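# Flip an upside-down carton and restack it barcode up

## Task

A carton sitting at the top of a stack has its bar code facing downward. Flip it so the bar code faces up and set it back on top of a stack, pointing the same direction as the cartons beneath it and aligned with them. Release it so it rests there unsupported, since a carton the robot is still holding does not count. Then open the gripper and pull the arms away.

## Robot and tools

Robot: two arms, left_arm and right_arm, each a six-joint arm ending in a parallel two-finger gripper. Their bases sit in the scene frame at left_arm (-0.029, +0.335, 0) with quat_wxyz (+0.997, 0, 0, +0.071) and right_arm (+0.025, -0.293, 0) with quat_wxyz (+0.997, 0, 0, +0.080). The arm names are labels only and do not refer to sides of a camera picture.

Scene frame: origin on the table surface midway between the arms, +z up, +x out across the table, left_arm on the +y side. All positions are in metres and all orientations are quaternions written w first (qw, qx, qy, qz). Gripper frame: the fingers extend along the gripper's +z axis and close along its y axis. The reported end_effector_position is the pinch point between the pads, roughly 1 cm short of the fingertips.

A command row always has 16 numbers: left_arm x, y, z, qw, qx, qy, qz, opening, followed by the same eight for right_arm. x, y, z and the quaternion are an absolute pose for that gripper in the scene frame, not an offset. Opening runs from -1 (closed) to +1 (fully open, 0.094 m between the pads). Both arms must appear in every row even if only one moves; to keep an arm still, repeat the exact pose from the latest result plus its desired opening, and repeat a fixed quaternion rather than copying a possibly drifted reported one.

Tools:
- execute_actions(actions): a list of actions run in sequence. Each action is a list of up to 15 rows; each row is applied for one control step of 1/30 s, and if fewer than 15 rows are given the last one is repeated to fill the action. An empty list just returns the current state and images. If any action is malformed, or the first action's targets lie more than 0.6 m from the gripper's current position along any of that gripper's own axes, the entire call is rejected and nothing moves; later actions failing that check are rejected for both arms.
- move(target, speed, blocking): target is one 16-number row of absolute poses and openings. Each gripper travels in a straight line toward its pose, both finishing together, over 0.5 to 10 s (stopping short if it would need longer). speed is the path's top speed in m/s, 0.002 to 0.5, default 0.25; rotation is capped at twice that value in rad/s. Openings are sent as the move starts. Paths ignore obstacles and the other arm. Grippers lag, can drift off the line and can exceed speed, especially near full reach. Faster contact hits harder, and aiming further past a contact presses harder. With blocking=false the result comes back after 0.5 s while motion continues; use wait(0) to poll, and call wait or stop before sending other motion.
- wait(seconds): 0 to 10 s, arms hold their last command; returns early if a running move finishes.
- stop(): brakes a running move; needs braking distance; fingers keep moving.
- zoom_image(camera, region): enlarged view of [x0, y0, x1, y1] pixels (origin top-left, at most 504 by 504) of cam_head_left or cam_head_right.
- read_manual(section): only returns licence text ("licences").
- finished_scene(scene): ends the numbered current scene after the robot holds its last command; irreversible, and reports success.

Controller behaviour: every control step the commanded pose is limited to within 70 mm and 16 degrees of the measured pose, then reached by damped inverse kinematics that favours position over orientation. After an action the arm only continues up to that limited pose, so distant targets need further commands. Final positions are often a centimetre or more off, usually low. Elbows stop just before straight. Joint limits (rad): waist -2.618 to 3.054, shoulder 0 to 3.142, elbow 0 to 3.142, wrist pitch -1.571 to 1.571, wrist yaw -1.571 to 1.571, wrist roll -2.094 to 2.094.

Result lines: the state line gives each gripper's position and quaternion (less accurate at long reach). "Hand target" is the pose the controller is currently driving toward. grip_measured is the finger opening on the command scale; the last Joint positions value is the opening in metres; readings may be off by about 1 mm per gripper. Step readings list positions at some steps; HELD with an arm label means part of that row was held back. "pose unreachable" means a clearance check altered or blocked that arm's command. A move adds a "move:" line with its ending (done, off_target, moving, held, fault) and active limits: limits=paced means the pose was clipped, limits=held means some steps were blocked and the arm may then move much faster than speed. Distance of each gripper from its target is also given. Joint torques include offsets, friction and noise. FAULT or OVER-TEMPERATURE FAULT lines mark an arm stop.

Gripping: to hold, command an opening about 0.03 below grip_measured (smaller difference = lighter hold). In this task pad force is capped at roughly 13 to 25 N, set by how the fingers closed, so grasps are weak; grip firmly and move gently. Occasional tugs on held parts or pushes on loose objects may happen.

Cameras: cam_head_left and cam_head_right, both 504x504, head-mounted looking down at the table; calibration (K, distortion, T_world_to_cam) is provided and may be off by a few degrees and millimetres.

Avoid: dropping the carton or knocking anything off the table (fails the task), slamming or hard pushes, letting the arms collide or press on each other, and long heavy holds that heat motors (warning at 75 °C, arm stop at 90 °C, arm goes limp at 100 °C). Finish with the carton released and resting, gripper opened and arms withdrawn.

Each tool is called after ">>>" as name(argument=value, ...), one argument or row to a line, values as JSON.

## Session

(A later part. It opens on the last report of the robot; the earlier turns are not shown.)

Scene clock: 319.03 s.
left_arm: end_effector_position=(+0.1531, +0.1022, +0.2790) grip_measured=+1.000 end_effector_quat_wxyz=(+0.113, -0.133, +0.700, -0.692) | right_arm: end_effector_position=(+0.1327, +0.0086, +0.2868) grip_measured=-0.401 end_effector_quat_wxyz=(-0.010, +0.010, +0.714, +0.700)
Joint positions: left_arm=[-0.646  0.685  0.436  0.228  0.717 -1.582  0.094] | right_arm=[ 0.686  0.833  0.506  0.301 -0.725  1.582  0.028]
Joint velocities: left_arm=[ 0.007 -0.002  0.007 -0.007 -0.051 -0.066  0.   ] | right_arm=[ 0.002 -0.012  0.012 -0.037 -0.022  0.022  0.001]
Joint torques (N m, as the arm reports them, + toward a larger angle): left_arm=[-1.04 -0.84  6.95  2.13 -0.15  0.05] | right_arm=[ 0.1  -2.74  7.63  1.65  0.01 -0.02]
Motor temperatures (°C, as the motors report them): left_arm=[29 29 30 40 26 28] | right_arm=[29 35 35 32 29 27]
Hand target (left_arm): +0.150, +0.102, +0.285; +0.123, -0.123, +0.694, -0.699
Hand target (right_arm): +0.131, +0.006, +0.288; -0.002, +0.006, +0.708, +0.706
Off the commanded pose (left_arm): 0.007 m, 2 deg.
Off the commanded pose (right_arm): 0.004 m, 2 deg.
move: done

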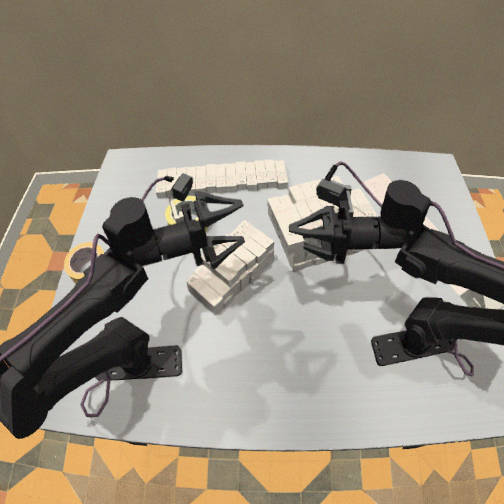

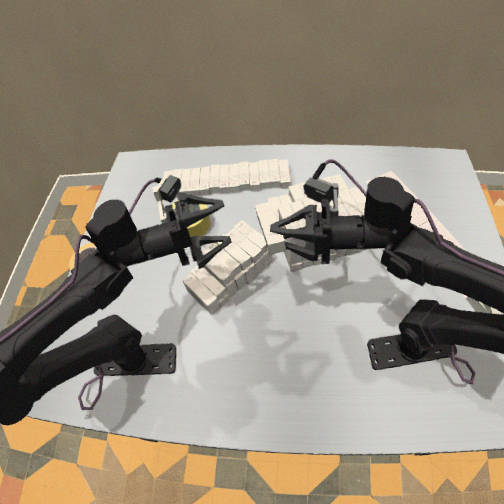

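>>> move(
  target=[0.170,0.030,0.282,0.1228,-0.1228,0.6964,-0.6964,0.3, 0.1327,0.0086,0.2868,-0.010,0.010,0.714,0.700,-0.5],
  speed=0.12,
)

>>> zoom_image(
  camera="cam_head_right",
  region=[210, 185, 300, 265],
)

>>> zoom_image(
  camera="cam_head_left",
  region=[228, 185, 318, 265],
)

Scene clock: 403.77 s.
left_arm: end_effector_position=(+0.1693, +0.0352, +0.2638) grip_measured=+0.301 end_effector_quat_wxyz=(+0.110, -0.138, +0.709, -0.682) | right_arm: end_effector_position=(+0.1340, +0.0086, +0.2868) grip_measured=-0.401 end_effector_quat_wxyz=(-0.008, +0.014, +0.714, +0.700)
Joint positions: left_arm=[-0.916  1.     0.497  0.454  0.444 -1.582  0.061] | right_arm=[ 0.686  0.833  0.506  0.302 -0.717  1.586  0.028]
Joint velocities: left_arm=[ 0.002 -0.002 -0.012  0.051 -0.037 -0.022 -0.001] | right_arm=[-0.012 -0.002 -0.017 -0.066 -0.081  0.007  0.   ]
Joint torques (N m, as the arm reports them, + toward a larger angle): left_arm=[-1.   -1.31 10.51  2.23 -0.11  0.11] | right_arm=[-0.1  -0.88  9.4   1.44 -0.11  0.03]
Motor temperatures (°C, as the motors report them): left_arm=[29 29 31 44 26 28] | right_arm=[29 31 34 39 29 27]
Hand target (left_arm): +0.170, +0.031, +0.282; +0.122, -0.123, +0.696, -0.697
Hand target (right_arm): +0.133, +0.009, +0.287; -0.010, +0.010, +0.714, +0.700
Off the commanded pose (left_arm): 0.019 m, 3 deg.
Off the commanded pose (right_arm): 0.001 m, 1 deg.
move: off_target (left_arm)

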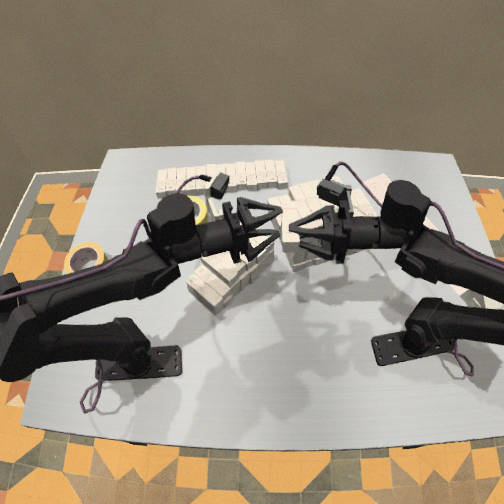

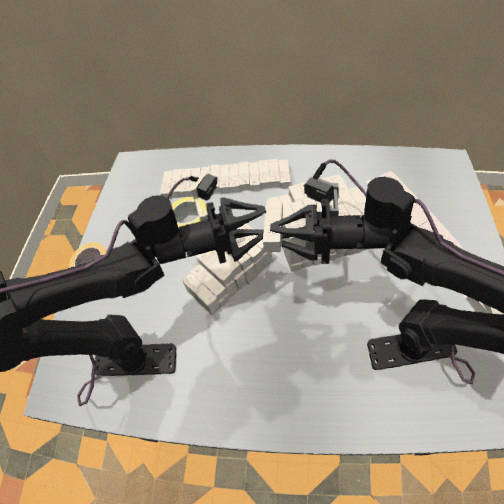

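Region (210, 185, 300, 265) of cam_head_right's 504x504 image, scaled by 5.600, with more detail than that image has.

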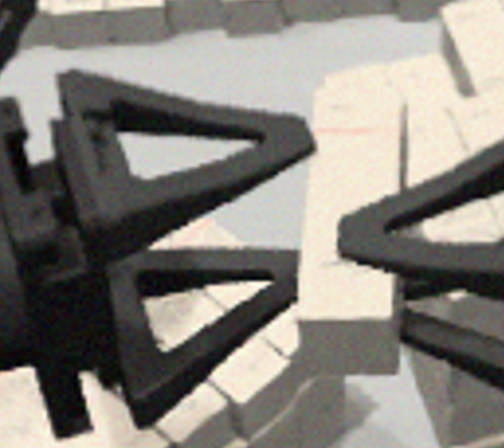

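Region (228, 185, 318, 265) of cam_head_left's 504x504 image, scaled by 5.600, with more detail than that image has.

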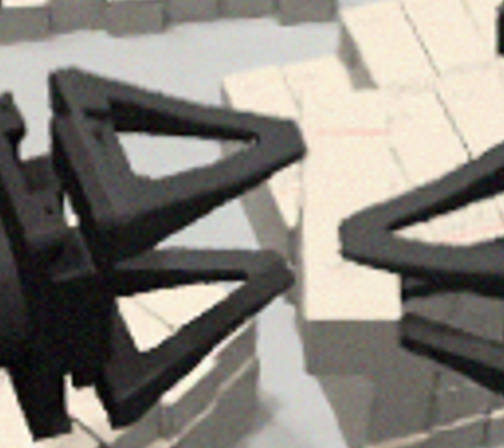

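>>> execute_actions(
  actions=[
    [[0.170,0.035,0.282,0.1228,-0.1228,0.6964,-0.6964,0.4,0.1327,0.0086,0.2868,-0.010,0.010,0.714,0.700,-0.5],[0.170,0.038,0.283,0.1228,-0.1228,0.6964,-0.6964,0.5,0.1327,0.0086,0.2868,-0.010,0.010,0.714,0.700,-0.5],[0.170,0.040,0.284,0.118,-0.118,0.6972,-0.6972,0.6,0.1327,0.0086,0.2868,-0.010,0.010,0.714,0.700,-0.5],[0.170,0.042,0.285,0.112,-0.112,0.698,-0.698,0.7,0.1327,0.0086,0.2868,-0.010,0.010,0.714,0.700,-0.5],[0.170,0.043,0.286,0.106,-0.106,0.699,-0.699,0.8,0.1327,0.0086,0.2868,-0.010,0.010,0.714,0.700,-0.5],[0.171,0.043,0.287,0.100,-0.100,0.70,-0.70,0.9,0.1327,0.0086,0.2868,-0.010,0.010,0.714,0.700,-0.5],[0.171,0.043,0.288,0.094,-0.094,0.701,-0.701,0.9,0.1327,0.0086,0.2868,-0.010,0.010,0.714,0.700,-0.5],[0.171,0.043,0.289,0.088,-0.088,0.7016,-0.7016,0.9,0.1327,0.0086,0.2868,-0.010,0.010,0.714,0.700,-0.5],[0.172,0.042,0.290,0.082,-0.082,0.7023,-0.7023,0.9,0.1327,0.0086,0.2868,-0.010,0.010,0.714,0.700,-0.5],[0.172,0.041,0.291,0.076,-0.076,0.703,-0.703,0.9,0.1327,0.0086,0.2868,-0.010,0.010,0.714,0.700,-0.5],[0.172,0.040,0.292,0.070,-0.070,0.7036,-0.7036,0.9,0.1327,0.0086,0.2868,-0.010,0.010,0.714,0.700,-0.5],[0.173,0.039,0.293,0.064,-0.064,0.7042,-0.7042,0.9,0.1327,0.0086,0.2868,-0.010,0.010,0.714,0.700,-0.5],[0.173,0.038,0.294,0.058,-0.058,0.7047,-0.7047,0.9,0.1327,0.0086,0.2868,-0.010,0.010,0.714,0.700,-0.5],[0.173,0.037,0.295,0.052,-0.052,0.7052,-0.7052,0.9,0.1327,0.0086,0.2868,-0.010,0.010,0.714,0.700,-0.5],[0.174,0.036,0.296,0.046,-0.046,0.7056,-0.7056,0.9,0.1327,0.0086,0.2868,-0.010,0.010,0.714,0.700,-0.5]],
    [[0.174,0.034,0.297,0.040,-0.040,0.706,-0.706,0.9,0.1327,0.0086,0.2868,-0.010,0.010,0.714,0.700,-0.5],[0.174,0.032,0.298,0.034,-0.034,0.7063,-0.7063,0.9,0.1327,0.0086,0.2868,-0.010,0.010,0.714,0.700,-0.5],[0.175,0.030,0.299,0.028,-0.028,0.7066,-0.7066,0.9,0.1327,0.0086,0.2868,-0.010,0.010,0.714,0.700,-0.5],[0.175,0.028,0.300,0.022,-0.022,0.7068,-0.7068,0.9,0.1327,0.0086,0.2868,-0.010,0.010,0.714,0.700,-0.5],[0.175,0.026,0.300,0.016,-0.016,0.7069,-0.7069,0.9,0.1327,0.0086,0.2868,-0.010,0.010,0.714,0.700,-0.5],[0.175,0.024,0.300,0.011,-0.011,0.707,-0.707,0.9,0.1327,0.0086,0.2868,-0.010,0.010,0.714,0.700,-0.5],[0.175,0.022,0.300,0.006,-0.006,0.7071,-0.7071,0.9,0.1327,0.0086,0.2868,-0.010,0.010,0.714,0.700,-0.5],[0.175,0.020,0.300,0.006,-0.006,0.7071,-0.7071,0.9,0.1327,0.0086,0.2868,-0.010,0.010,0.714,0.700,-0.5],[0.175,0.018,0.300,0.006,-0.006,0.7071,-0.7071,0.9,0.1327,0.0086,0.2868,-0.010,0.010,0.714,0.700,-0.5],[0.175,0.016,0.300,0.006,-0.006,0.7071,-0.7071,0.9,0.1327,0.0086,0.2868,-0.010,0.010,0.714,0.700,-0.5],[0.175,0.014,0.300,0.006,-0.006,0.7071,-0.7071,0.9,0.1327,0.0086,0.2868,-0.010,0.010,0.714,0.700,-0.5],[0.175,0.013,0.300,0.006,-0.006,0.7071,-0.7071,0.9,0.1327,0.0086,0.2868,-0.010,0.010,0.714,0.700,-0.5]],
  ],
)

>>> wait(
  seconds=0.3,
)

>>> zoom_image(
  camera="cam_head_right",
  region=[210, 175, 310, 265],
)

>>> zoom_image(
  camera="cam_head_left",
  region=[228, 175, 328, 265],
)

Scene clock: 463.20 s.
left_arm: end_effector_position=(+0.1793, +0.0186, +0.2838) grip_measured=+0.899 end_effector_quat_wxyz=(-0.000, -0.035, +0.718, -0.696) | right_arm: end_effector_position=(+0.1336, +0.0086, +0.2868) grip_measured=-0.401 end_effector_quat_wxyz=(-0.009, +0.013, +0.714, +0.700)
Joint positions: left_arm=[-0.753  1.232  0.693  0.486  0.911 -1.578  0.089] | right_arm=[ 0.686  0.833  0.506  0.302 -0.719  1.586  0.028]
Joint velocities: left_arm=[-0.017 -0.002  0.022  0.022  0.066  0.022  0.   ] | right_arm=[-0.002 -0.007 -0.002  0.066  0.007 -0.007 -0.001]
Joint torques (N m, as the arm reports them, + toward a larger angle): left_arm=[-0.93 -2.94  9.8   2.04  0.16  0.07] | right_arm=[-0.17 -0.74  9.23  1.51 -0.07 -0.04]
Motor temperatures (°C, as the motors report them): left_arm=[29 29 33 46 26 28] | right_arm=[29 30 35 40 29 27]
Hand target (left_arm): +0.175, +0.014, +0.300; +0.007, -0.006, +0.707, -0.708
Hand target (right_arm): +0.133, +0.009, +0.287; -0.010, +0.010, +0.714, +0.700
Off the commanded pose (left_arm): 0.018 m, 4 deg.
Off the commanded pose (right_arm): 0.001 m, 0 deg.
Step readings (end_effector_position; steps 1 to 15: 1st action; 16 to 30: 2nd action):
0: left_arm (+0.1693, +0.0352, +0.2644) | right_arm (+0.1337, +0.0086, +0.2868)
1: left_arm (+0.1693, +0.0352, +0.2644) | right_arm (+0.1337, +0.0086, +0.2868)
2: left_arm (+0.1692, +0.0352, +0.2644) | right_arm (+0.1337, +0.0086, +0.2868)
4: left_arm (+0.1698, +0.0365, +0.2645) | right_arm (+0.1337, +0.0086, +0.2868)
8: left_arm (+0.1766, +0.0446, +0.2691) | right_arm (+0.1337, +0.0086, +0.2868)
15: left_arm (+0.1794, +0.0420, +0.2841) | right_arm (+0.1337, +0.0086, +0.2868)
16: left_arm (+0.1800, +0.0406, +0.2842) | right_arm (+0.1337, +0.0086, +0.2868)
17: left_arm (+0.1803, +0.0388, +0.2839) | right_arm (+0.1337, +0.0086, +0.2868)
19: left_arm (+0.1809, +0.0346, +0.2838) | right_arm (+0.1336, +0.0086, +0.2868)
23: left_arm (+0.1803, +0.0257, +0.2842) | right_arm (+0.1336, +0.0086, +0.2868)
30: end_effector_position above

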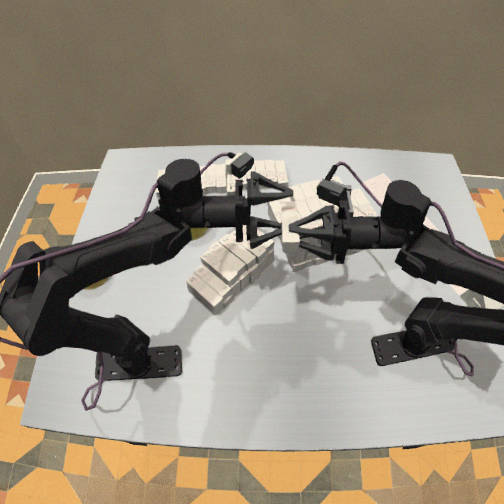

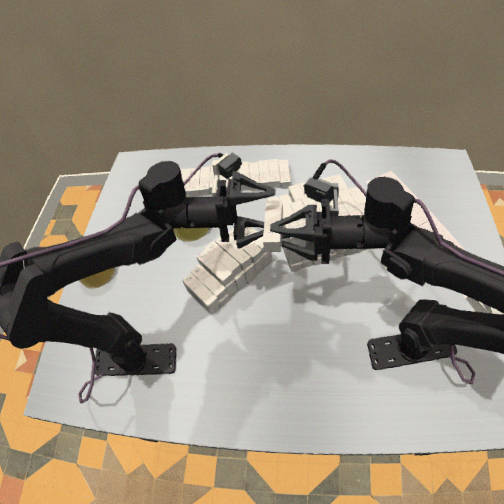

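Scene clock: 463.50 s.
left_arm: end_effector_position=(+0.1781, +0.0182, +0.2857) grip_measured=+0.899 end_effector_quat_wxyz=(-0.001, -0.030, +0.716, -0.698) | right_arm: end_effector_position=(+0.1336, +0.0086, +0.2868) grip_measured=-0.401 end_effector_quat_wxyz=(-0.009, +0.013, +0.714, +0.700)
Joint positions: left_arm=[-0.753  1.232  0.695  0.493  0.918 -1.578  0.089] | right_arm=[ 0.686  0.833  0.506  0.302 -0.719  1.586  0.028]
Joint velocities: left_arm=[-0.002 -0.012 -0.022  0.037 -0.037 -0.007  0.   ] | right_arm=[ 0.007 -0.022  0.002  0.022  0.037 -0.051 -0.   ]
Joint torques (N m, as the arm reports them, + toward a larger angle): left_arm=[-0.98 -2.9   9.72  2.04  0.07  0.06] | right_arm=[-0.04 -0.86  9.36  1.48 -0.13  0.  ]
Motor temperatures (°C, as the motors report them): left_arm=[29 29 33 46 26 28] | right_arm=[29 30 35 40 29 27]
Hand target (left_arm): +0.175, +0.014, +0.300; +0.007, -0.006, +0.707, -0.708
Hand target (right_arm): +0.133, +0.009, +0.287; -0.010, +0.010, +0.714, +0.700
Off the commanded pose (left_arm): 0.015 m, 3 deg.
Off the commanded pose (right_arm): 0.001 m, 0 deg.
wait: 0.30 s; at rest by 0.23 s

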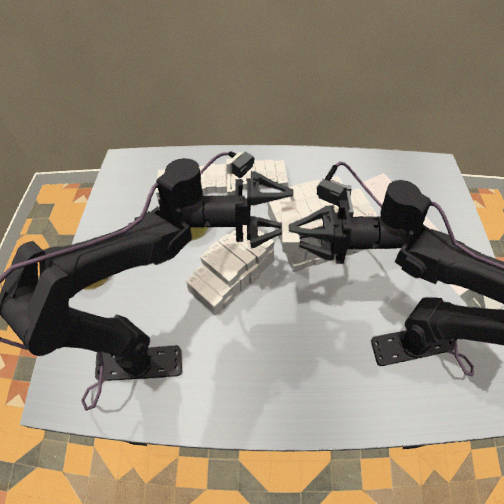

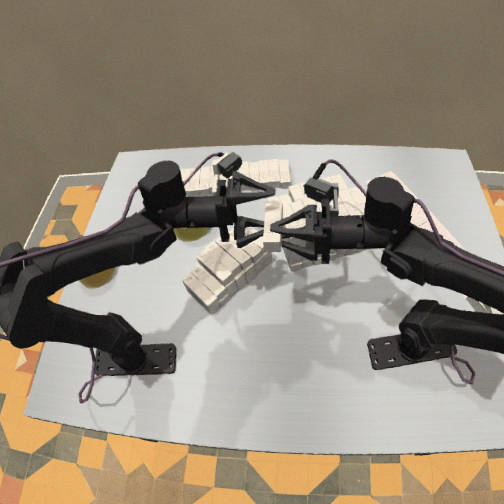

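Region (210, 175, 310, 265) of cam_head_right's 504x504 image, scaled by 5.040, with more detail than that image has; it fills the top 454 rows of this view, and the rest is white.

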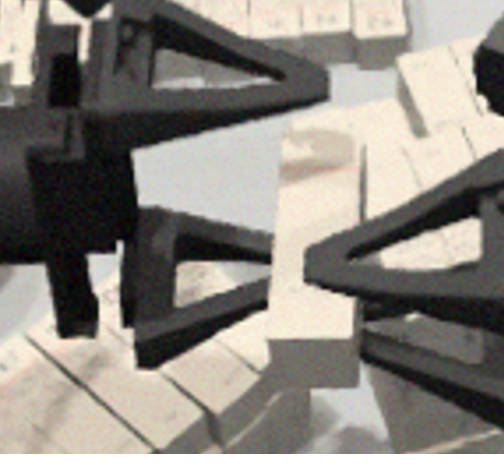

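Region (228, 175, 328, 265) of cam_head_left's 504x504 image, scaled by 5.040, with more detail than that image has; it fills the top 454 rows of this view, and the rest is white.

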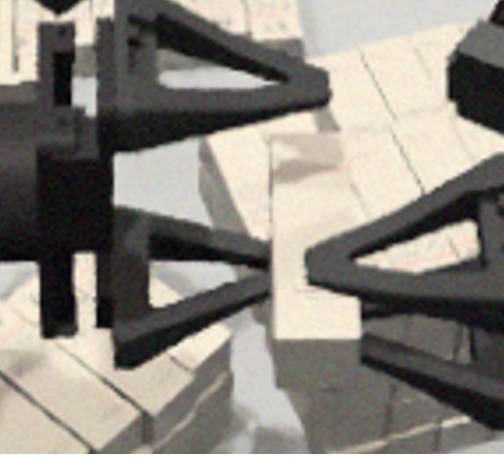

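>>> execute_actions(
  actions=[
    [[0.174,0.013,0.299,0.006,-0.006,0.7071,-0.7071,0.8,0.1327,0.0086,0.2868,-0.010,0.010,0.714,0.700,-0.5],[0.173,0.012,0.299,0.006,-0.006,0.7071,-0.7071,0.7,0.1327,0.0086,0.2868,-0.010,0.010,0.714,0.700,-0.5],[0.172,0.012,0.299,0.006,-0.006,0.7071,-0.7071,0.6,0.1327,0.0086,0.2868,-0.010,0.010,0.714,0.700,-0.5],[0.171,0.011,0.299,0.006,-0.006,0.7071,-0.7071,0.5,0.1327,0.0086,0.2868,-0.010,0.010,0.714,0.700,-0.5],[0.170,0.011,0.299,0.006,-0.006,0.7071,-0.7071,0.4,0.1327,0.0086,0.2868,-0.010,0.010,0.714,0.700,-0.5],[0.170,0.010,0.299,0.006,-0.006,0.7071,-0.7071,0.3,0.1327,0.0086,0.2868,-0.010,0.010,0.714,0.700,-0.5],[0.170,0.010,0.299,0.006,-0.006,0.7071,-0.7071,0.2,0.1327,0.0086,0.2868,-0.010,0.010,0.714,0.700,-0.5],[0.170,0.010,0.299,0.006,-0.006,0.7071,-0.7071,0.1,0.1327,0.0086,0.2868,-0.010,0.010,0.714,0.700,-0.5],[0.170,0.010,0.299,0.006,-0.006,0.7071,-0.7071,0.0,0.1327,0.0086,0.2868,-0.010,0.010,0.714,0.700,-0.5],[0.170,0.010,0.299,0.006,-0.006,0.7071,-0.7071,-0.1,0.1327,0.0086,0.2868,-0.010,0.010,0.714,0.700,-0.5],[0.170,0.010,0.299,0.006,-0.006,0.7071,-0.7071,-0.15,0.1327,0.0086,0.2868,-0.010,0.010,0.714,0.700,-0.5],[0.170,0.010,0.299,0.006,-0.006,0.7071,-0.7071,-0.2,0.1327,0.0086,0.2868,-0.010,0.010,0.714,0.700,-0.5]],
  ],
)

>>> zoom_image(
  camera="cam_head_right",
  region=[230, 185, 310, 260],
)

>>> zoom_image(
  camera="cam_head_left",
  region=[248, 185, 328, 260],
)

Scene clock: 489.87 s.
left_arm: end_effector_position=(+0.1703, +0.0133, +0.2858) grip_measured=-0.198 end_effector_quat_wxyz=(-0.009, -0.021, +0.716, -0.698) | right_arm: end_effector_position=(+0.1337, +0.0086, +0.2889) grip_measured=-0.401 end_effector_quat_wxyz=(-0.007, +0.011, +0.711, +0.703)
Joint positions: left_arm=[-0.778  1.232  0.695  0.494  0.918 -1.578  0.038] | right_arm=[ 0.686  0.833  0.506  0.312 -0.719  1.586  0.028]
Joint velocities: left_arm=[ 0.007  0.007 -0.007  0.007 -0.051  0.066 -0.002] | right_arm=[-0.007 -0.002  0.007 -0.022  0.007  0.037 -0.002]
Joint torques (N m, as the arm reports them, + toward a larger angle): left_arm=[-1.02 -3.42  9.14  1.99 -0.12  0.04] | right_arm=[-0.07 -0.75  9.35  1.41 -0.13 -0.06]
Motor temperatures (°C, as the motors report them): left_arm=[29 29 33 46 26 28] | right_arm=[29 30 35 40 29 27]
Hand target (left_arm): +0.170, +0.011, +0.299; +0.006, -0.006, +0.707, -0.707
Hand target (right_arm): +0.133, +0.009, +0.287; -0.010, +0.010, +0.714, +0.700
Off the commanded pose (left_arm): 0.014 m, 3 deg.
Off the commanded pose (right_arm): 0.002 m, 1 deg.
Step readings (end_effector_position):
0: left_arm (+0.1779, +0.0182, +0.2859) | right_arm (+0.1336, +0.0086, +0.2868)
1: left_arm (+0.1779, +0.0182, +0.2859) | right_arm (+0.1336, +0.0086, +0.2868)
2: left_arm (+0.1775, +0.0180, +0.2859) | right_arm (+0.1336, +0.0086, +0.2868)
4: left_arm (+0.1752, +0.0165, +0.2859) | right_arm (+0.1336, +0.0086, +0.2868)
8: left_arm (+0.1705, +0.0135, +0.2859) | right_arm (+0.1336, +0.0086, +0.2868)
15: end_effector_position above

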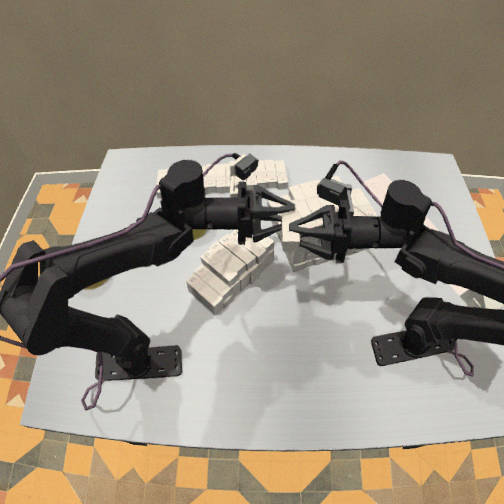

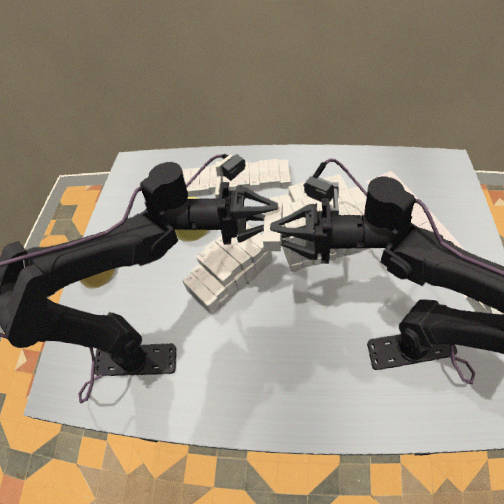

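Region (230, 185, 310, 260) of cam_head_right's 504x504 image, scaled by 6.300, with more detail than that image has; it fills the top 472 rows of this view, and the rest is white.

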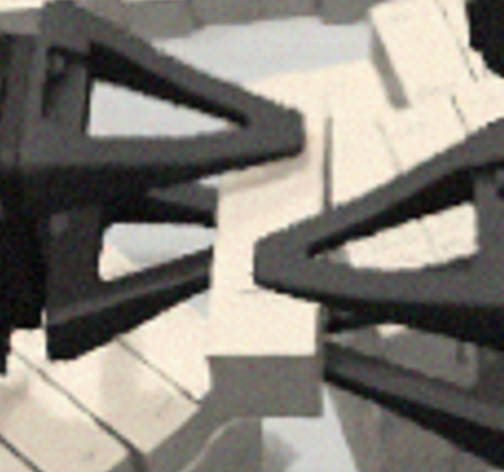

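Region (248, 185, 328, 260) of cam_head_left's 504x504 image, scaled by 6.300, with more detail than that image has; it fills the top 472 rows of this view, and the rest is white.

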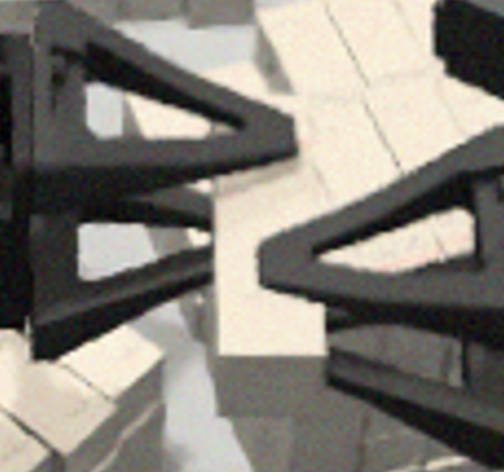

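>>> execute_actions(
  actions=[
    [[0.170,0.010,0.299,0.006,-0.006,0.7071,-0.7071,-0.22,0.1327,0.0086,0.289,-0.008,0.010,0.712,0.702,-0.5],[0.170,0.010,0.299,0.006,-0.006,0.7071,-0.7071,-0.24,0.1327,0.0086,0.290,-0.007,0.009,0.711,0.703,-0.5],[0.170,0.010,0.299,0.006,-0.006,0.7071,-0.7071,-0.26,0.1327,0.0086,0.291,-0.006,0.008,0.710,0.704,-0.5],[0.170,0.010,0.299,0.006,-0.006,0.7071,-0.7071,-0.29,0.1327,0.0086,0.292,-0.005,0.007,0.709,0.705,-0.5],[0.170,0.010,0.299,0.006,-0.006,0.7071,-0.7071,-0.32,0.1327,0.0086,0.293,-0.004,0.006,0.708,0.706,-0.5],[0.170,0.010,0.299,0.006,-0.006,0.7071,-0.7071,-0.35,0.1327,0.0086,0.294,-0.003,0.005,0.707,0.707,-0.5],[0.170,0.010,0.299,0.006,-0.006,0.7071,-0.7071,-0.38,0.1327,0.0086,0.295,-0.003,0.005,0.707,0.707,-0.5],[0.170,0.010,0.299,0.006,-0.006,0.7071,-0.7071,-0.41,0.1327,0.0086,0.296,-0.003,0.005,0.707,0.707,-0.5],[0.170,0.010,0.299,0.006,-0.006,0.7071,-0.7071,-0.44,0.1327,0.0086,0.296,-0.003,0.005,0.707,0.707,-0.5],[0.170,0.010,0.299,0.006,-0.006,0.7071,-0.7071,-0.47,0.1327,0.0086,0.296,-0.003,0.005,0.707,0.707,-0.5],[0.170,0.010,0.299,0.006,-0.006,0.7071,-0.7071,-0.5,0.1327,0.0086,0.296,-0.003,0.005,0.707,0.707,-0.5]],
  ],
)

Scene clock: 509.70 s.
left_arm: end_effector_position=(+0.1704, +0.0133, +0.2858) grip_measured=-0.389 end_effector_quat_wxyz=(-0.008, -0.020, +0.716, -0.698) | right_arm: end_effector_position=(+0.1337, +0.0086, +0.2923) grip_measured=-0.401 end_effector_quat_wxyz=(-0.004, +0.008, +0.707, +0.707)
Joint positions: left_arm=[-0.778  1.232  0.695  0.494  0.917 -1.575  0.029] | right_arm=[ 0.686  0.833  0.506  0.329 -0.719  1.588  0.028]
Joint velocities: left_arm=[-0.017 -0.002  0.007  0.007 -0.022  0.051 -0.001] | right_arm=[ 0.002 -0.007 -0.007 -0.022  0.007 -0.007  0.   ]
Joint torques (N m, as the arm reports them, + toward a larger angle): left_arm=[-0.99 -3.34  9.12  2.   -0.13  0.06] | right_arm=[ 0.03 -1.11 10.61  1.36 -0.06  0.03]
Motor temperatures (°C, as the motors report them): left_arm=[29 29 33 46 26 28] | right_arm=[29 30 36 40 29 27]
Hand target (left_arm): +0.170, +0.010, +0.299; +0.006, -0.006, +0.707, -0.707
Hand target (right_arm): +0.133, +0.008, +0.296; -0.003, +0.005, +0.707, +0.707
Off the commanded pose (left_arm): 0.014 m, 3 deg.
Off the commanded pose (right_arm): 0.004 m, 0 deg.
Step readings (end_effector_position):
0: left_arm (+0.1703, +0.0133, +0.2858) | right_arm (+0.1337, +0.0086, +0.2889)
1: left_arm (+0.1703, +0.0133, +0.2858) | right_arm (+0.1337, +0.0086, +0.2890)
2: left_arm (+0.1703, +0.0133, +0.2858) | right_arm (+0.1337, +0.0086, +0.2894)
4: left_arm (+0.1704, +0.0133, +0.2858) | right_arm (+0.1337, +0.0086, +0.2903)
8: left_arm (+0.1704, +0.0133, +0.2858) | right_arm (+0.1337, +0.0086, +0.2921)
15: end_effector_position above

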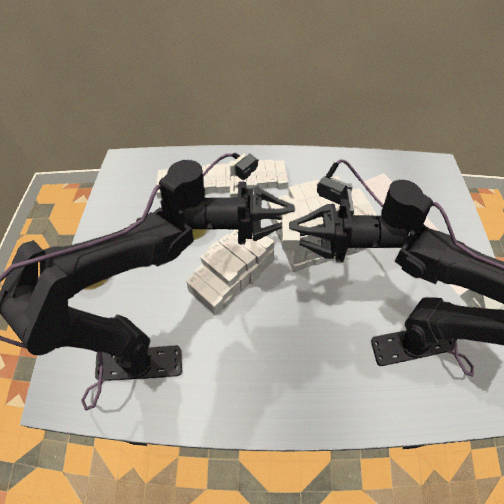

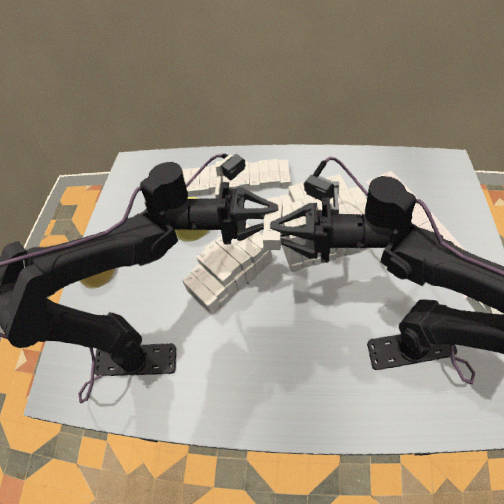

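The left gripper now has the carton. I'll open the right gripper and withdraw it, then check the grasp and the stack.

>>> execute_actions(
  actions=[
    [[0.170,0.010,0.299,0.006,-0.006,0.7071,-0.7071,-0.5,0.1337,0.0086,0.294,-0.003,0.005,0.707,0.707,-0.3],[0.170,0.010,0.299,0.006,-0.006,0.7071,-0.7071,-0.5,0.1337,0.0086,0.294,-0.003,0.005,0.707,0.707,-0.15],[0.170,0.010,0.299,0.006,-0.006,0.7071,-0.7071,-0.5,0.1337,0.0086,0.294,-0.003,0.005,0.707,0.707,0.0],[0.170,0.010,0.299,0.006,-0.006,0.7071,-0.7071,-0.5,0.1337,0.0086,0.294,-0.003,0.005,0.707,0.707,0.15],[0.170,0.010,0.299,0.006,-0.006,0.7071,-0.7071,-0.5,0.1337,0.007,0.294,-0.003,0.005,0.707,0.707,0.3],[0.170,0.010,0.299,0.006,-0.006,0.7071,-0.7071,-0.5,0.133,0.004,0.294,-0.003,0.005,0.707,0.707,0.4],[0.170,0.010,0.299,0.006,-0.006,0.7071,-0.7071,-0.5,0.133,0.000,0.294,-0.003,0.005,0.707,0.707,0.4],[0.170,0.010,0.299,0.006,-0.006,0.7071,-0.7071,-0.5,0.133,-0.005,0.294,-0.003,0.005,0.707,0.707,0.4],[0.170,0.010,0.299,0.006,-0.006,0.7071,-0.7071,-0.5,0.133,-0.011,0.294,-0.003,0.005,0.707,0.707,0.4],[0.170,0.010,0.299,0.006,-0.006,0.7071,-0.7071,-0.5,0.133,-0.017,0.294,-0.003,0.005,0.707,0.707,0.4],[0.170,0.010,0.299,0.006,-0.006,0.7071,-0.7071,-0.5,0.133,-0.023,0.294,-0.003,0.005,0.707,0.707,0.4],[0.170,0.010,0.299,0.006,-0.006,0.7071,-0.7071,-0.5,0.133,-0.029,0.294,-0.003,0.005,0.707,0.707,0.4],[0.170,0.010,0.299,0.006,-0.006,0.7071,-0.7071,-0.5,0.133,-0.034,0.294,-0.003,0.005,0.707,0.707,0.4],[0.170,0.010,0.299,0.006,-0.006,0.7071,-0.7071,-0.5,0.133,-0.038,0.294,-0.003,0.005,0.707,0.707,0.4],[0.170,0.010,0.299,0.006,-0.006,0.7071,-0.7071,-0.5,0.133,-0.040,0.294,-0.003,0.005,0.707,0.707,0.4]],
  ],
)

>>> zoom_image(
  camera="cam_head_right",
  region=[230, 185, 310, 260],
)

>>> zoom_image(
  camera="cam_head_left",
  region=[180, 225, 280, 320],
)

>>> zoom_image(
  camera="cam_head_right",
  region=[175, 225, 275, 320],
)

Scene clock: 528.67 s.
left_arm: end_effector_position=(+0.1706, +0.0133, +0.2858) grip_measured=-0.398 end_effector_quat_wxyz=(-0.007, -0.020, +0.716, -0.698) | right_arm: end_effector_position=(+0.1442, -0.0264, +0.3063) grip_measured=+0.399 end_effector_quat_wxyz=(+0.025, +0.013, +0.696, +0.717)
Joint positions: left_arm=[-0.778  1.232  0.695  0.494  0.916 -1.574  0.028] | right_arm=[ 0.512  0.705  0.496  0.255 -0.845  1.588  0.066]
Joint velocities: left_arm=[-0.002  0.012 -0.007  0.022 -0.007  0.022  0.001] | right_arm=[-0.686 -0.51  -0.061 -0.286 -0.549  0.007  0.   ]
Joint torques (N m, as the arm reports them, + toward a larger angle): left_arm=[-0.94 -3.31  9.12  1.99 -0.14  0.04] | right_arm=[-0.08 -1.01  7.21  1.28 -0.01  0.04]
Motor temperatures (°C, as the motors report them): left_arm=[29 29 33 46 26 28] | right_arm=[29 30 36 40 29 27]
Hand target (left_arm): +0.170, +0.010, +0.299; +0.006, -0.006, +0.707, -0.707
Hand target (right_arm): +0.134, -0.036, +0.294; -0.000, +0.007, +0.706, +0.709
Off the commanded pose (left_arm): 0.014 m, 3 deg.
Off the commanded pose (right_arm): 0.022 m, 4 deg.
Step readings (end_effector_position):
0: left_arm (+0.1704, +0.0133, +0.2858) | right_arm (+0.1337, +0.0086, +0.2923)
1: left_arm (+0.1704, +0.0133, +0.2858) | right_arm (+0.1337, +0.0086, +0.2925)
2: left_arm (+0.1704, +0.0133, +0.2858) | right_arm (+0.1337, +0.0086, +0.2925)
4: left_arm (+0.1705, +0.0133, +0.2858) | right_arm (+0.1337, +0.0086, +0.2924)
8: left_arm (+0.1706, +0.0133, +0.2858) | right_arm (+0.1350, +0.0066, +0.2914)
15: end_effector_position above

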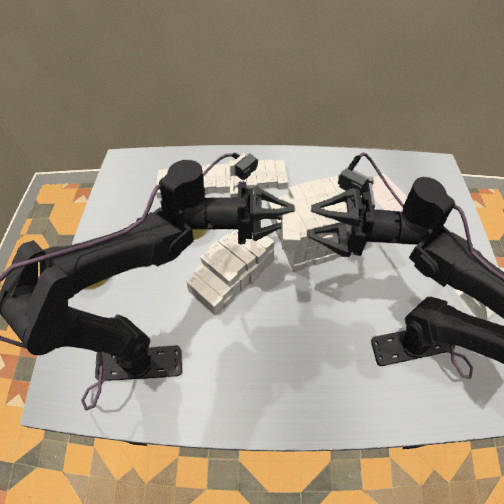

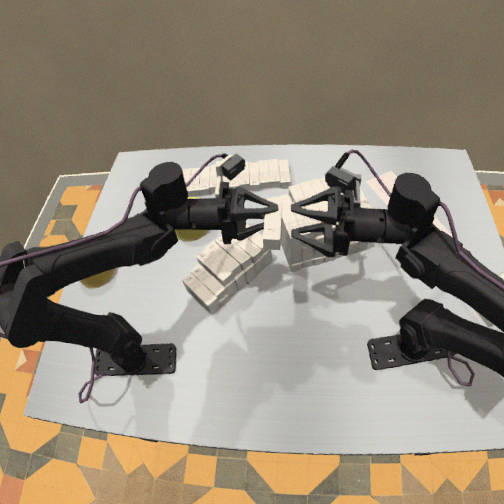

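Region (230, 185, 310, 260) of cam_head_right's 504x504 image, scaled by 6.300, with more detail than that image has; it fills the top 472 rows of this view, and the rest is white.

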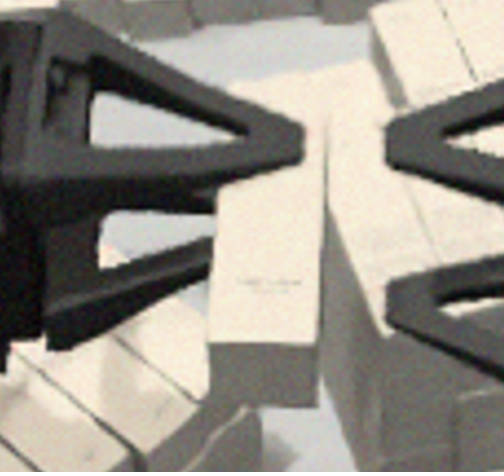

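Region (180, 225, 280, 320) of cam_head_left's 504x504 image, scaled by 5.040, with more detail than that image has; it fills the top 479 rows of this view, and the rest is white.

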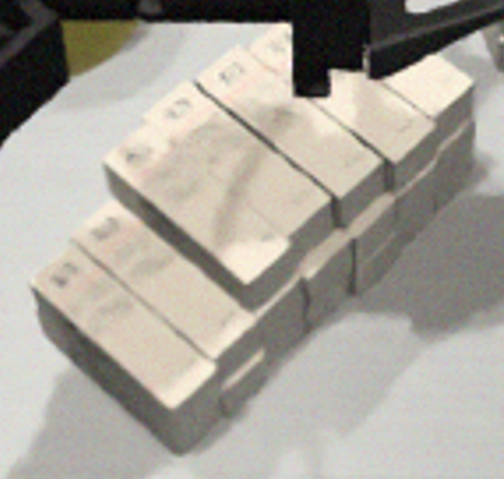

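Region (175, 225, 275, 320) of cam_head_right's 504x504 image, scaled by 5.040, with more detail than that image has; it fills the top 479 rows of this view, and the rest is white.

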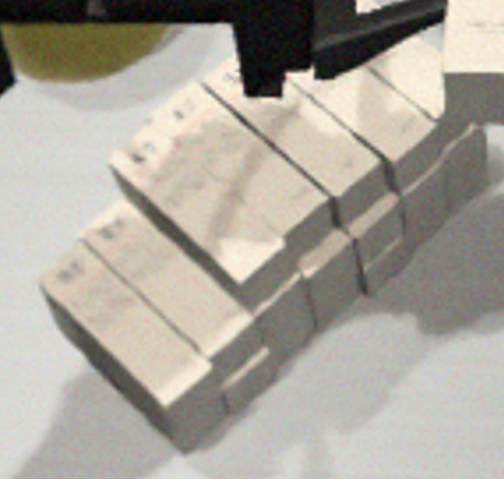

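>>> move(
  target=[0.157,0.207,0.125,0,-0.4226,0.9063,0,-0.5, 0.28,-0.18,0.30,0.3536,0.3536,0.6124,0.6124,0.4],
  speed=0.4,
)

>>> zoom_image(
  camera="cam_head_left",
  region=[160, 225, 260, 320],
)

>>> zoom_image(
  camera="cam_head_right",
  region=[155, 225, 255, 320],
)

Scene clock: 602.23 s.
left_arm: end_effector_position=(+0.1567, +0.2053, +0.1177) grip_measured=-0.397 end_effector_quat_wxyz=(-0.018, -0.425, +0.905, -0.004) | right_arm: end_effector_position=(+0.2746, -0.1787, +0.3075) grip_measured=+0.399 end_effector_quat_wxyz=(+0.352, +0.345, +0.609, +0.621)
Joint positions: left_arm=[-0.73   1.412  1.119 -1.289  0.034 -1.466  0.028] | right_arm=[ 0.061  0.475  0.487  0.009 -0.319  1.577  0.066]
Joint velocities: left_arm=[ 0.002 -0.002 -0.007 -0.007 -0.051  0.022 -0.001] | right_arm=[-0.017  0.002  0.007  0.037  0.095  0.007  0.   ]
Joint torques (N m, as the arm reports them, + toward a larger angle): left_arm=[-0.96 -3.78  8.88  0.11 -0.14 -0.06] | right_arm=[-0.56  2.82  8.43  1.7   0.11 -0.04]
Motor temperatures (°C, as the motors report them): left_arm=[29 29 34 46 26 28] | right_arm=[29 29 35 40 29 27]
Hand target (left_arm): +0.158, +0.205, +0.125; -0.010, -0.424, +0.906, -0.001
Hand target (right_arm): +0.279, -0.181, +0.301; +0.357, +0.350, +0.612, +0.612
Off the commanded pose (left_arm): 0.008 m, 2 deg.
Off the commanded pose (right_arm): 0.009 m, 1 deg.
move: done

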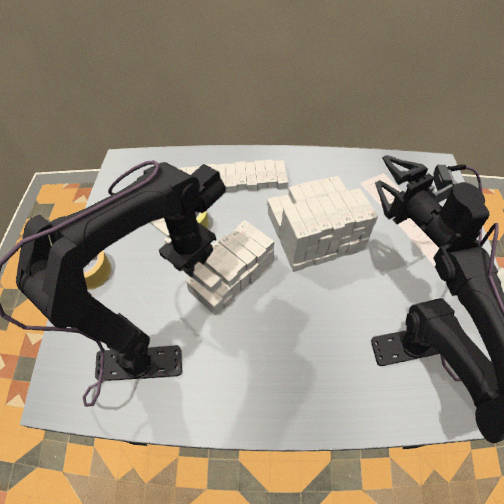

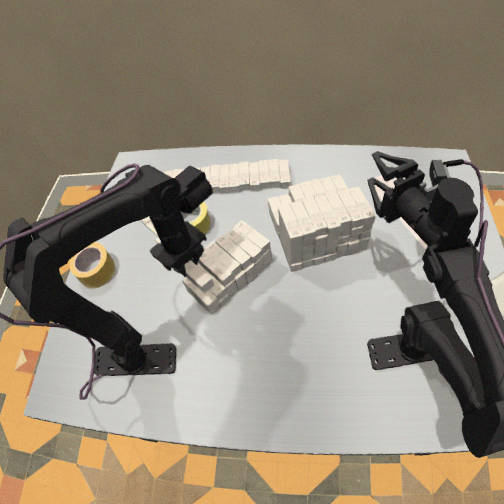

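Region (160, 225, 260, 320) of cam_head_left's 504x504 image, scaled by 5.040, with more detail than that image has; it fills the top 479 rows of this view, and the rest is white.

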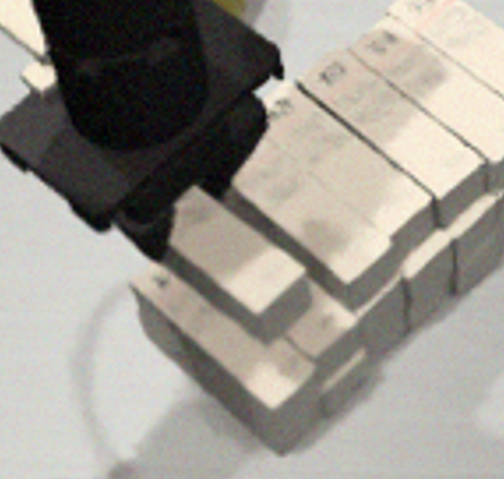

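Region (155, 225, 255, 320) of cam_head_right's 504x504 image, scaled by 5.040, with more detail than that image has; it fills the top 479 rows of this view, and the rest is white.

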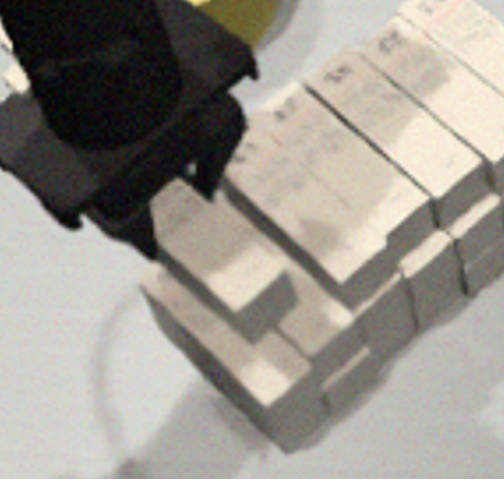

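>>> move(
  target=[0.146,0.204,0.084,0.005,-0.4226,0.9063,0.002,-0.5, 0.2746,-0.1787,0.3075,0.352,0.345,0.609,0.621,0.4],
  speed=0.08,
)

>>> zoom_image(
  camera="cam_head_left",
  region=[170, 250, 245, 320],
)

>>> zoom_image(
  camera="cam_head_right",
  region=[165, 250, 240, 320],
)

Scene clock: 628.37 s.
left_arm: end_effector_position=(+0.1432, +0.2058, +0.0806) grip_measured=-0.397 end_effector_quat_wxyz=(-0.011, -0.425, +0.905, +0.015) | right_arm: end_effector_position=(+0.2749, -0.1791, +0.3076) grip_measured=+0.399 end_effector_quat_wxyz=(+0.352, +0.347, +0.608, +0.622)
Joint positions: left_arm=[-0.786  1.412  0.97  -1.167  0.005 -1.522  0.028] | right_arm=[ 0.061  0.475  0.487  0.01  -0.316  1.58   0.066]
Joint velocities: left_arm=[ 0.007  0.007 -0.027  0.007 -0.007 -0.007  0.001] | right_arm=[-0.002 -0.012 -0.012 -0.022 -0.007 -0.007  0.001]
Joint torques (N m, as the arm reports them, + toward a larger angle): left_arm=[-0.99 -5.16  5.38  0.4  -0.2  -0.16] | right_arm=[ 0.06  1.63  9.33  1.62 -0.05  0.04]
Motor temperatures (°C, as the motors report them): left_arm=[29 30 33 41 26 28] | right_arm=[29 29 35 42 29 27]
Hand target (left_arm): +0.146, +0.204, +0.084; +0.004, -0.423, +0.906, +0.003
Hand target (right_arm): +0.275, -0.179, +0.308; +0.352, +0.345, +0.609, +0.621
Off the commanded pose (left_arm): 0.005 m, 2 deg.
Off the commanded pose (right_arm): 0.000 m, 0 deg.
move: done

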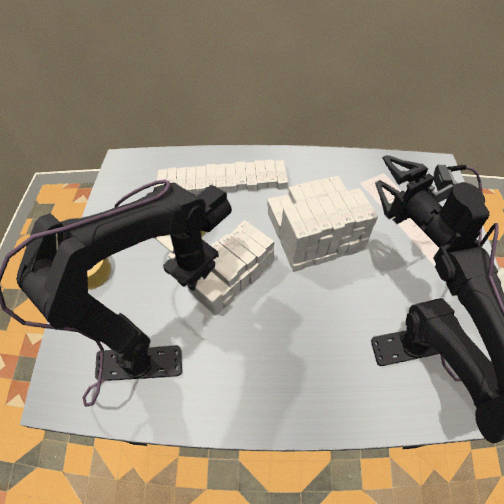

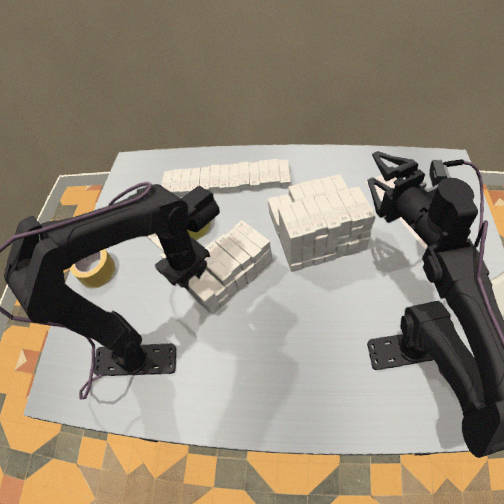

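Region (170, 250, 245, 320) of cam_head_left's 504x504 image, scaled by 6.720, with more detail than that image has; it fills the top 470 rows of this view, and the rest is white.

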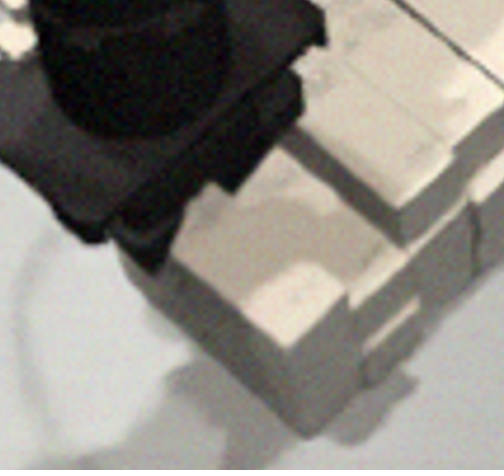

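Region (165, 250, 240, 320) of cam_head_right's 504x504 image, scaled by 6.720, with more detail than that image has; it fills the top 470 rows of this view, and the rest is white.

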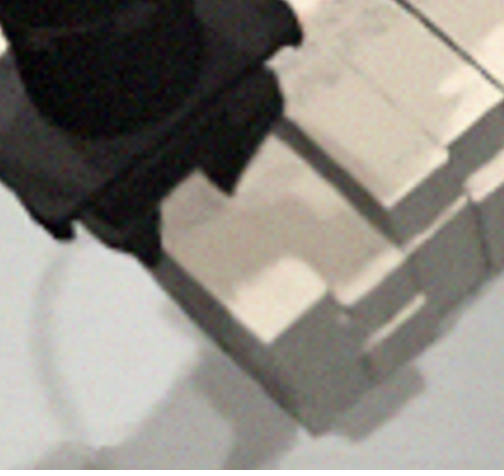

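>>> execute_actions(
  actions=[
    [[0.1465,0.2038,0.0835,0.005,-0.423,0.906,0.002,-0.5,0.2746,-0.1787,0.3075,0.352,0.345,0.609,0.621,0.4],[0.147,0.2036,0.083,0.006,-0.423,0.906,0.0015,-0.5,0.2746,-0.1787,0.3075,0.352,0.345,0.609,0.621,0.4],[0.1475,0.2034,0.0825,0.007,-0.423,0.906,0.001,-0.5,0.2746,-0.1787,0.3075,0.352,0.345,0.609,0.621,0.4],[0.148,0.2032,0.082,0.0075,-0.423,0.906,0.0,-0.5,0.2746,-0.1787,0.3075,0.352,0.345,0.609,0.621,0.4],[0.1485,0.203,0.0815,0.008,-0.423,0.906,-0.001,-0.5,0.2746,-0.1787,0.3075,0.352,0.345,0.609,0.621,0.4],[0.149,0.2028,0.081,0.009,-0.423,0.906,-0.0015,-0.5,0.2746,-0.1787,0.3075,0.352,0.345,0.609,0.621,0.4],[0.1495,0.2026,0.0805,0.010,-0.423,0.906,-0.002,-0.5,0.2746,-0.1787,0.3075,0.352,0.345,0.609,0.621,0.4],[0.150,0.2024,0.080,0.0107,-0.423,0.906,-0.003,-0.5,0.2746,-0.1787,0.3075,0.352,0.345,0.609,0.621,0.4],[0.1504,0.2022,0.0795,0.0114,-0.423,0.906,-0.0035,-0.5,0.2746,-0.1787,0.3075,0.352,0.345,0.609,0.621,0.4],[0.1504,0.2022,0.079,0.0114,-0.423,0.906,-0.0035,-0.5,0.2746,-0.1787,0.3075,0.352,0.345,0.609,0.621,0.4]],
  ],
)

>>> wait(
  seconds=0.3,
)

>>> zoom_image(
  camera="cam_head_left",
  region=[180, 270, 235, 320],
)

>>> zoom_image(
  camera="cam_head_right",
  region=[175, 270, 230, 320],
)

Scene clock: 660.93 s.
left_arm: end_effector_position=(+0.1468, +0.2046, +0.0767) grip_measured=-0.397 end_effector_quat_wxyz=(-0.004, -0.425, +0.905, +0.009) | right_arm: end_effector_position=(+0.2749, -0.1791, +0.3076) grip_measured=+0.399 end_effector_quat_wxyz=(+0.352, +0.347, +0.608, +0.622)
Joint positions: left_arm=[-0.786  1.412  0.955 -1.134 -0.001 -1.523  0.028] | right_arm=[ 0.061  0.475  0.487  0.01  -0.316  1.58   0.066]
Joint velocities: left_arm=[ 0.002 -0.012 -0.007 -0.007 -0.051  0.007 -0.   ] | right_arm=[-0.012 -0.007 -0.002 -0.022 -0.007 -0.037  0.001]
Joint torques (N m, as the arm reports them, + toward a larger angle): left_arm=[-1.06 -4.87  5.2   0.51 -0.22 -0.07] | right_arm=[-0.09  1.72  9.21  1.6  -0.03 -0.03]
Motor temperatures (°C, as the motors report them): left_arm=[29 30 32 40 26 28] | right_arm=[29 29 36 43 29 27]
Hand target (left_arm): +0.150, +0.202, +0.079; +0.011, -0.423, +0.906, -0.003
Hand target (right_arm): +0.275, -0.179, +0.307; +0.352, +0.345, +0.609, +0.621
Off the commanded pose (left_arm): 0.005 m, 2 deg.
Off the commanded pose (right_arm): 0.000 m, 0 deg.
Step readings (end_effector_position):
0: left_arm (+0.1435, +0.2057, +0.0806) | right_arm (+0.2749, -0.1791, +0.3076)
1: left_arm (+0.1436, +0.2056, +0.0806) | right_arm (+0.2749, -0.1791, +0.3076)
2: left_arm (+0.1438, +0.2056, +0.0806) | right_arm (+0.2749, -0.1791, +0.3076)
4: left_arm (+0.1445, +0.2052, +0.0806) | right_arm (+0.2749, -0.1791, +0.3076)
8: left_arm (+0.1465, +0.2042, +0.0797) | right_arm (+0.2749, -0.1791, +0.3076)
15: end_effector_position above

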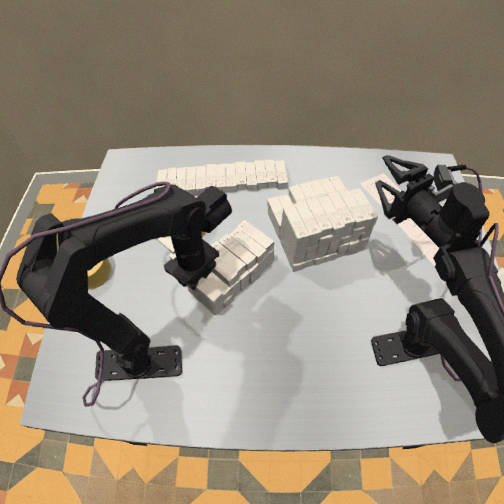

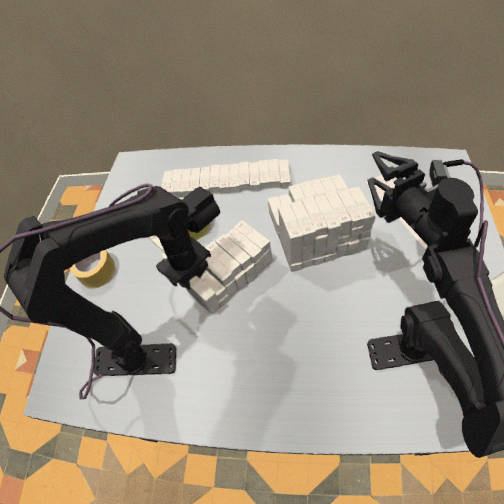

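Scene clock: 661.23 s.
left_arm: end_effector_position=(+0.1478, +0.2040, +0.0767) grip_measured=-0.397 end_effector_quat_wxyz=(-0.003, -0.425, +0.905, +0.007) | right_arm: end_effector_position=(+0.2749, -0.1791, +0.3076) grip_measured=+0.399 end_effector_quat_wxyz=(+0.352, +0.347, +0.608, +0.622)
Joint positions: left_arm=[-0.786  1.412  0.955 -1.129 -0.002 -1.523  0.028] | right_arm=[ 0.061  0.475  0.487  0.01  -0.316  1.58   0.066]
Joint velocities: left_arm=[ 0.002  0.007  0.007 -0.037 -0.007  0.022  0.   ] | right_arm=[-0.002  0.002 -0.002 -0.007 -0.037 -0.007  0.   ]
Joint torques (N m, as the arm reports them, + toward a larger angle): left_arm=[-0.96 -4.79  5.3   0.47 -0.22 -0.07] | right_arm=[ 0.    1.45  9.4   1.59  0.   -0.01]
Motor temperatures (°C, as the motors report them): left_arm=[29 30 32 40 26 28] | right_arm=[29 29 36 43 29 27]
Hand target (left_arm): +0.150, +0.202, +0.079; +0.011, -0.423, +0.906, -0.003
Hand target (right_arm): +0.275, -0.179, +0.307; +0.352, +0.345, +0.609, +0.621
Off the commanded pose (left_arm): 0.004 m, 2 deg.
Off the commanded pose (right_arm): 0.000 m, 0 deg.
wait: 0.30 s; at rest by 0.17 s

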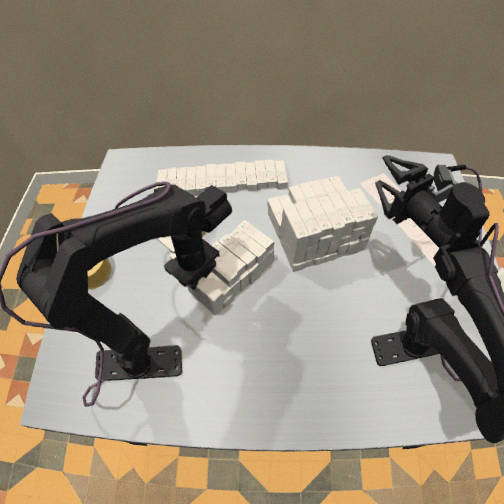

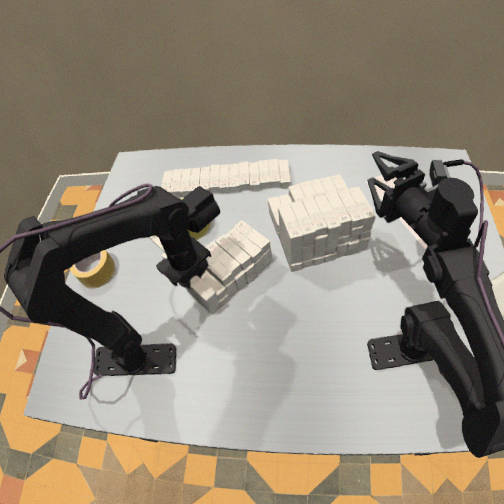

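Region (180, 270, 235, 320) of cam_head_left's 504x504 image, scaled by 9.164, with more detail than that image has; it fills the top 458 rows of this view, and the rest is white.

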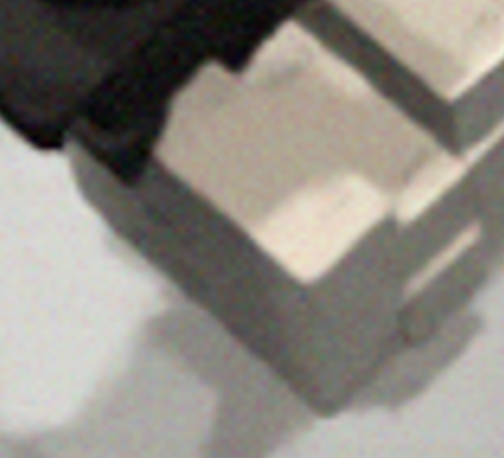

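Region (175, 270, 230, 320) of cam_head_right's 504x504 image, scaled by 9.164, with more detail than that image has; it fills the top 458 rows of this view, and the rest is white.

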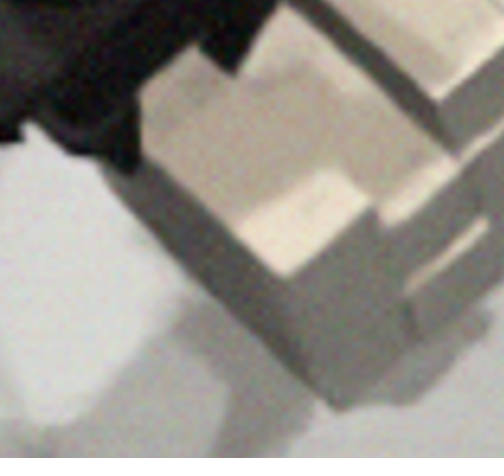

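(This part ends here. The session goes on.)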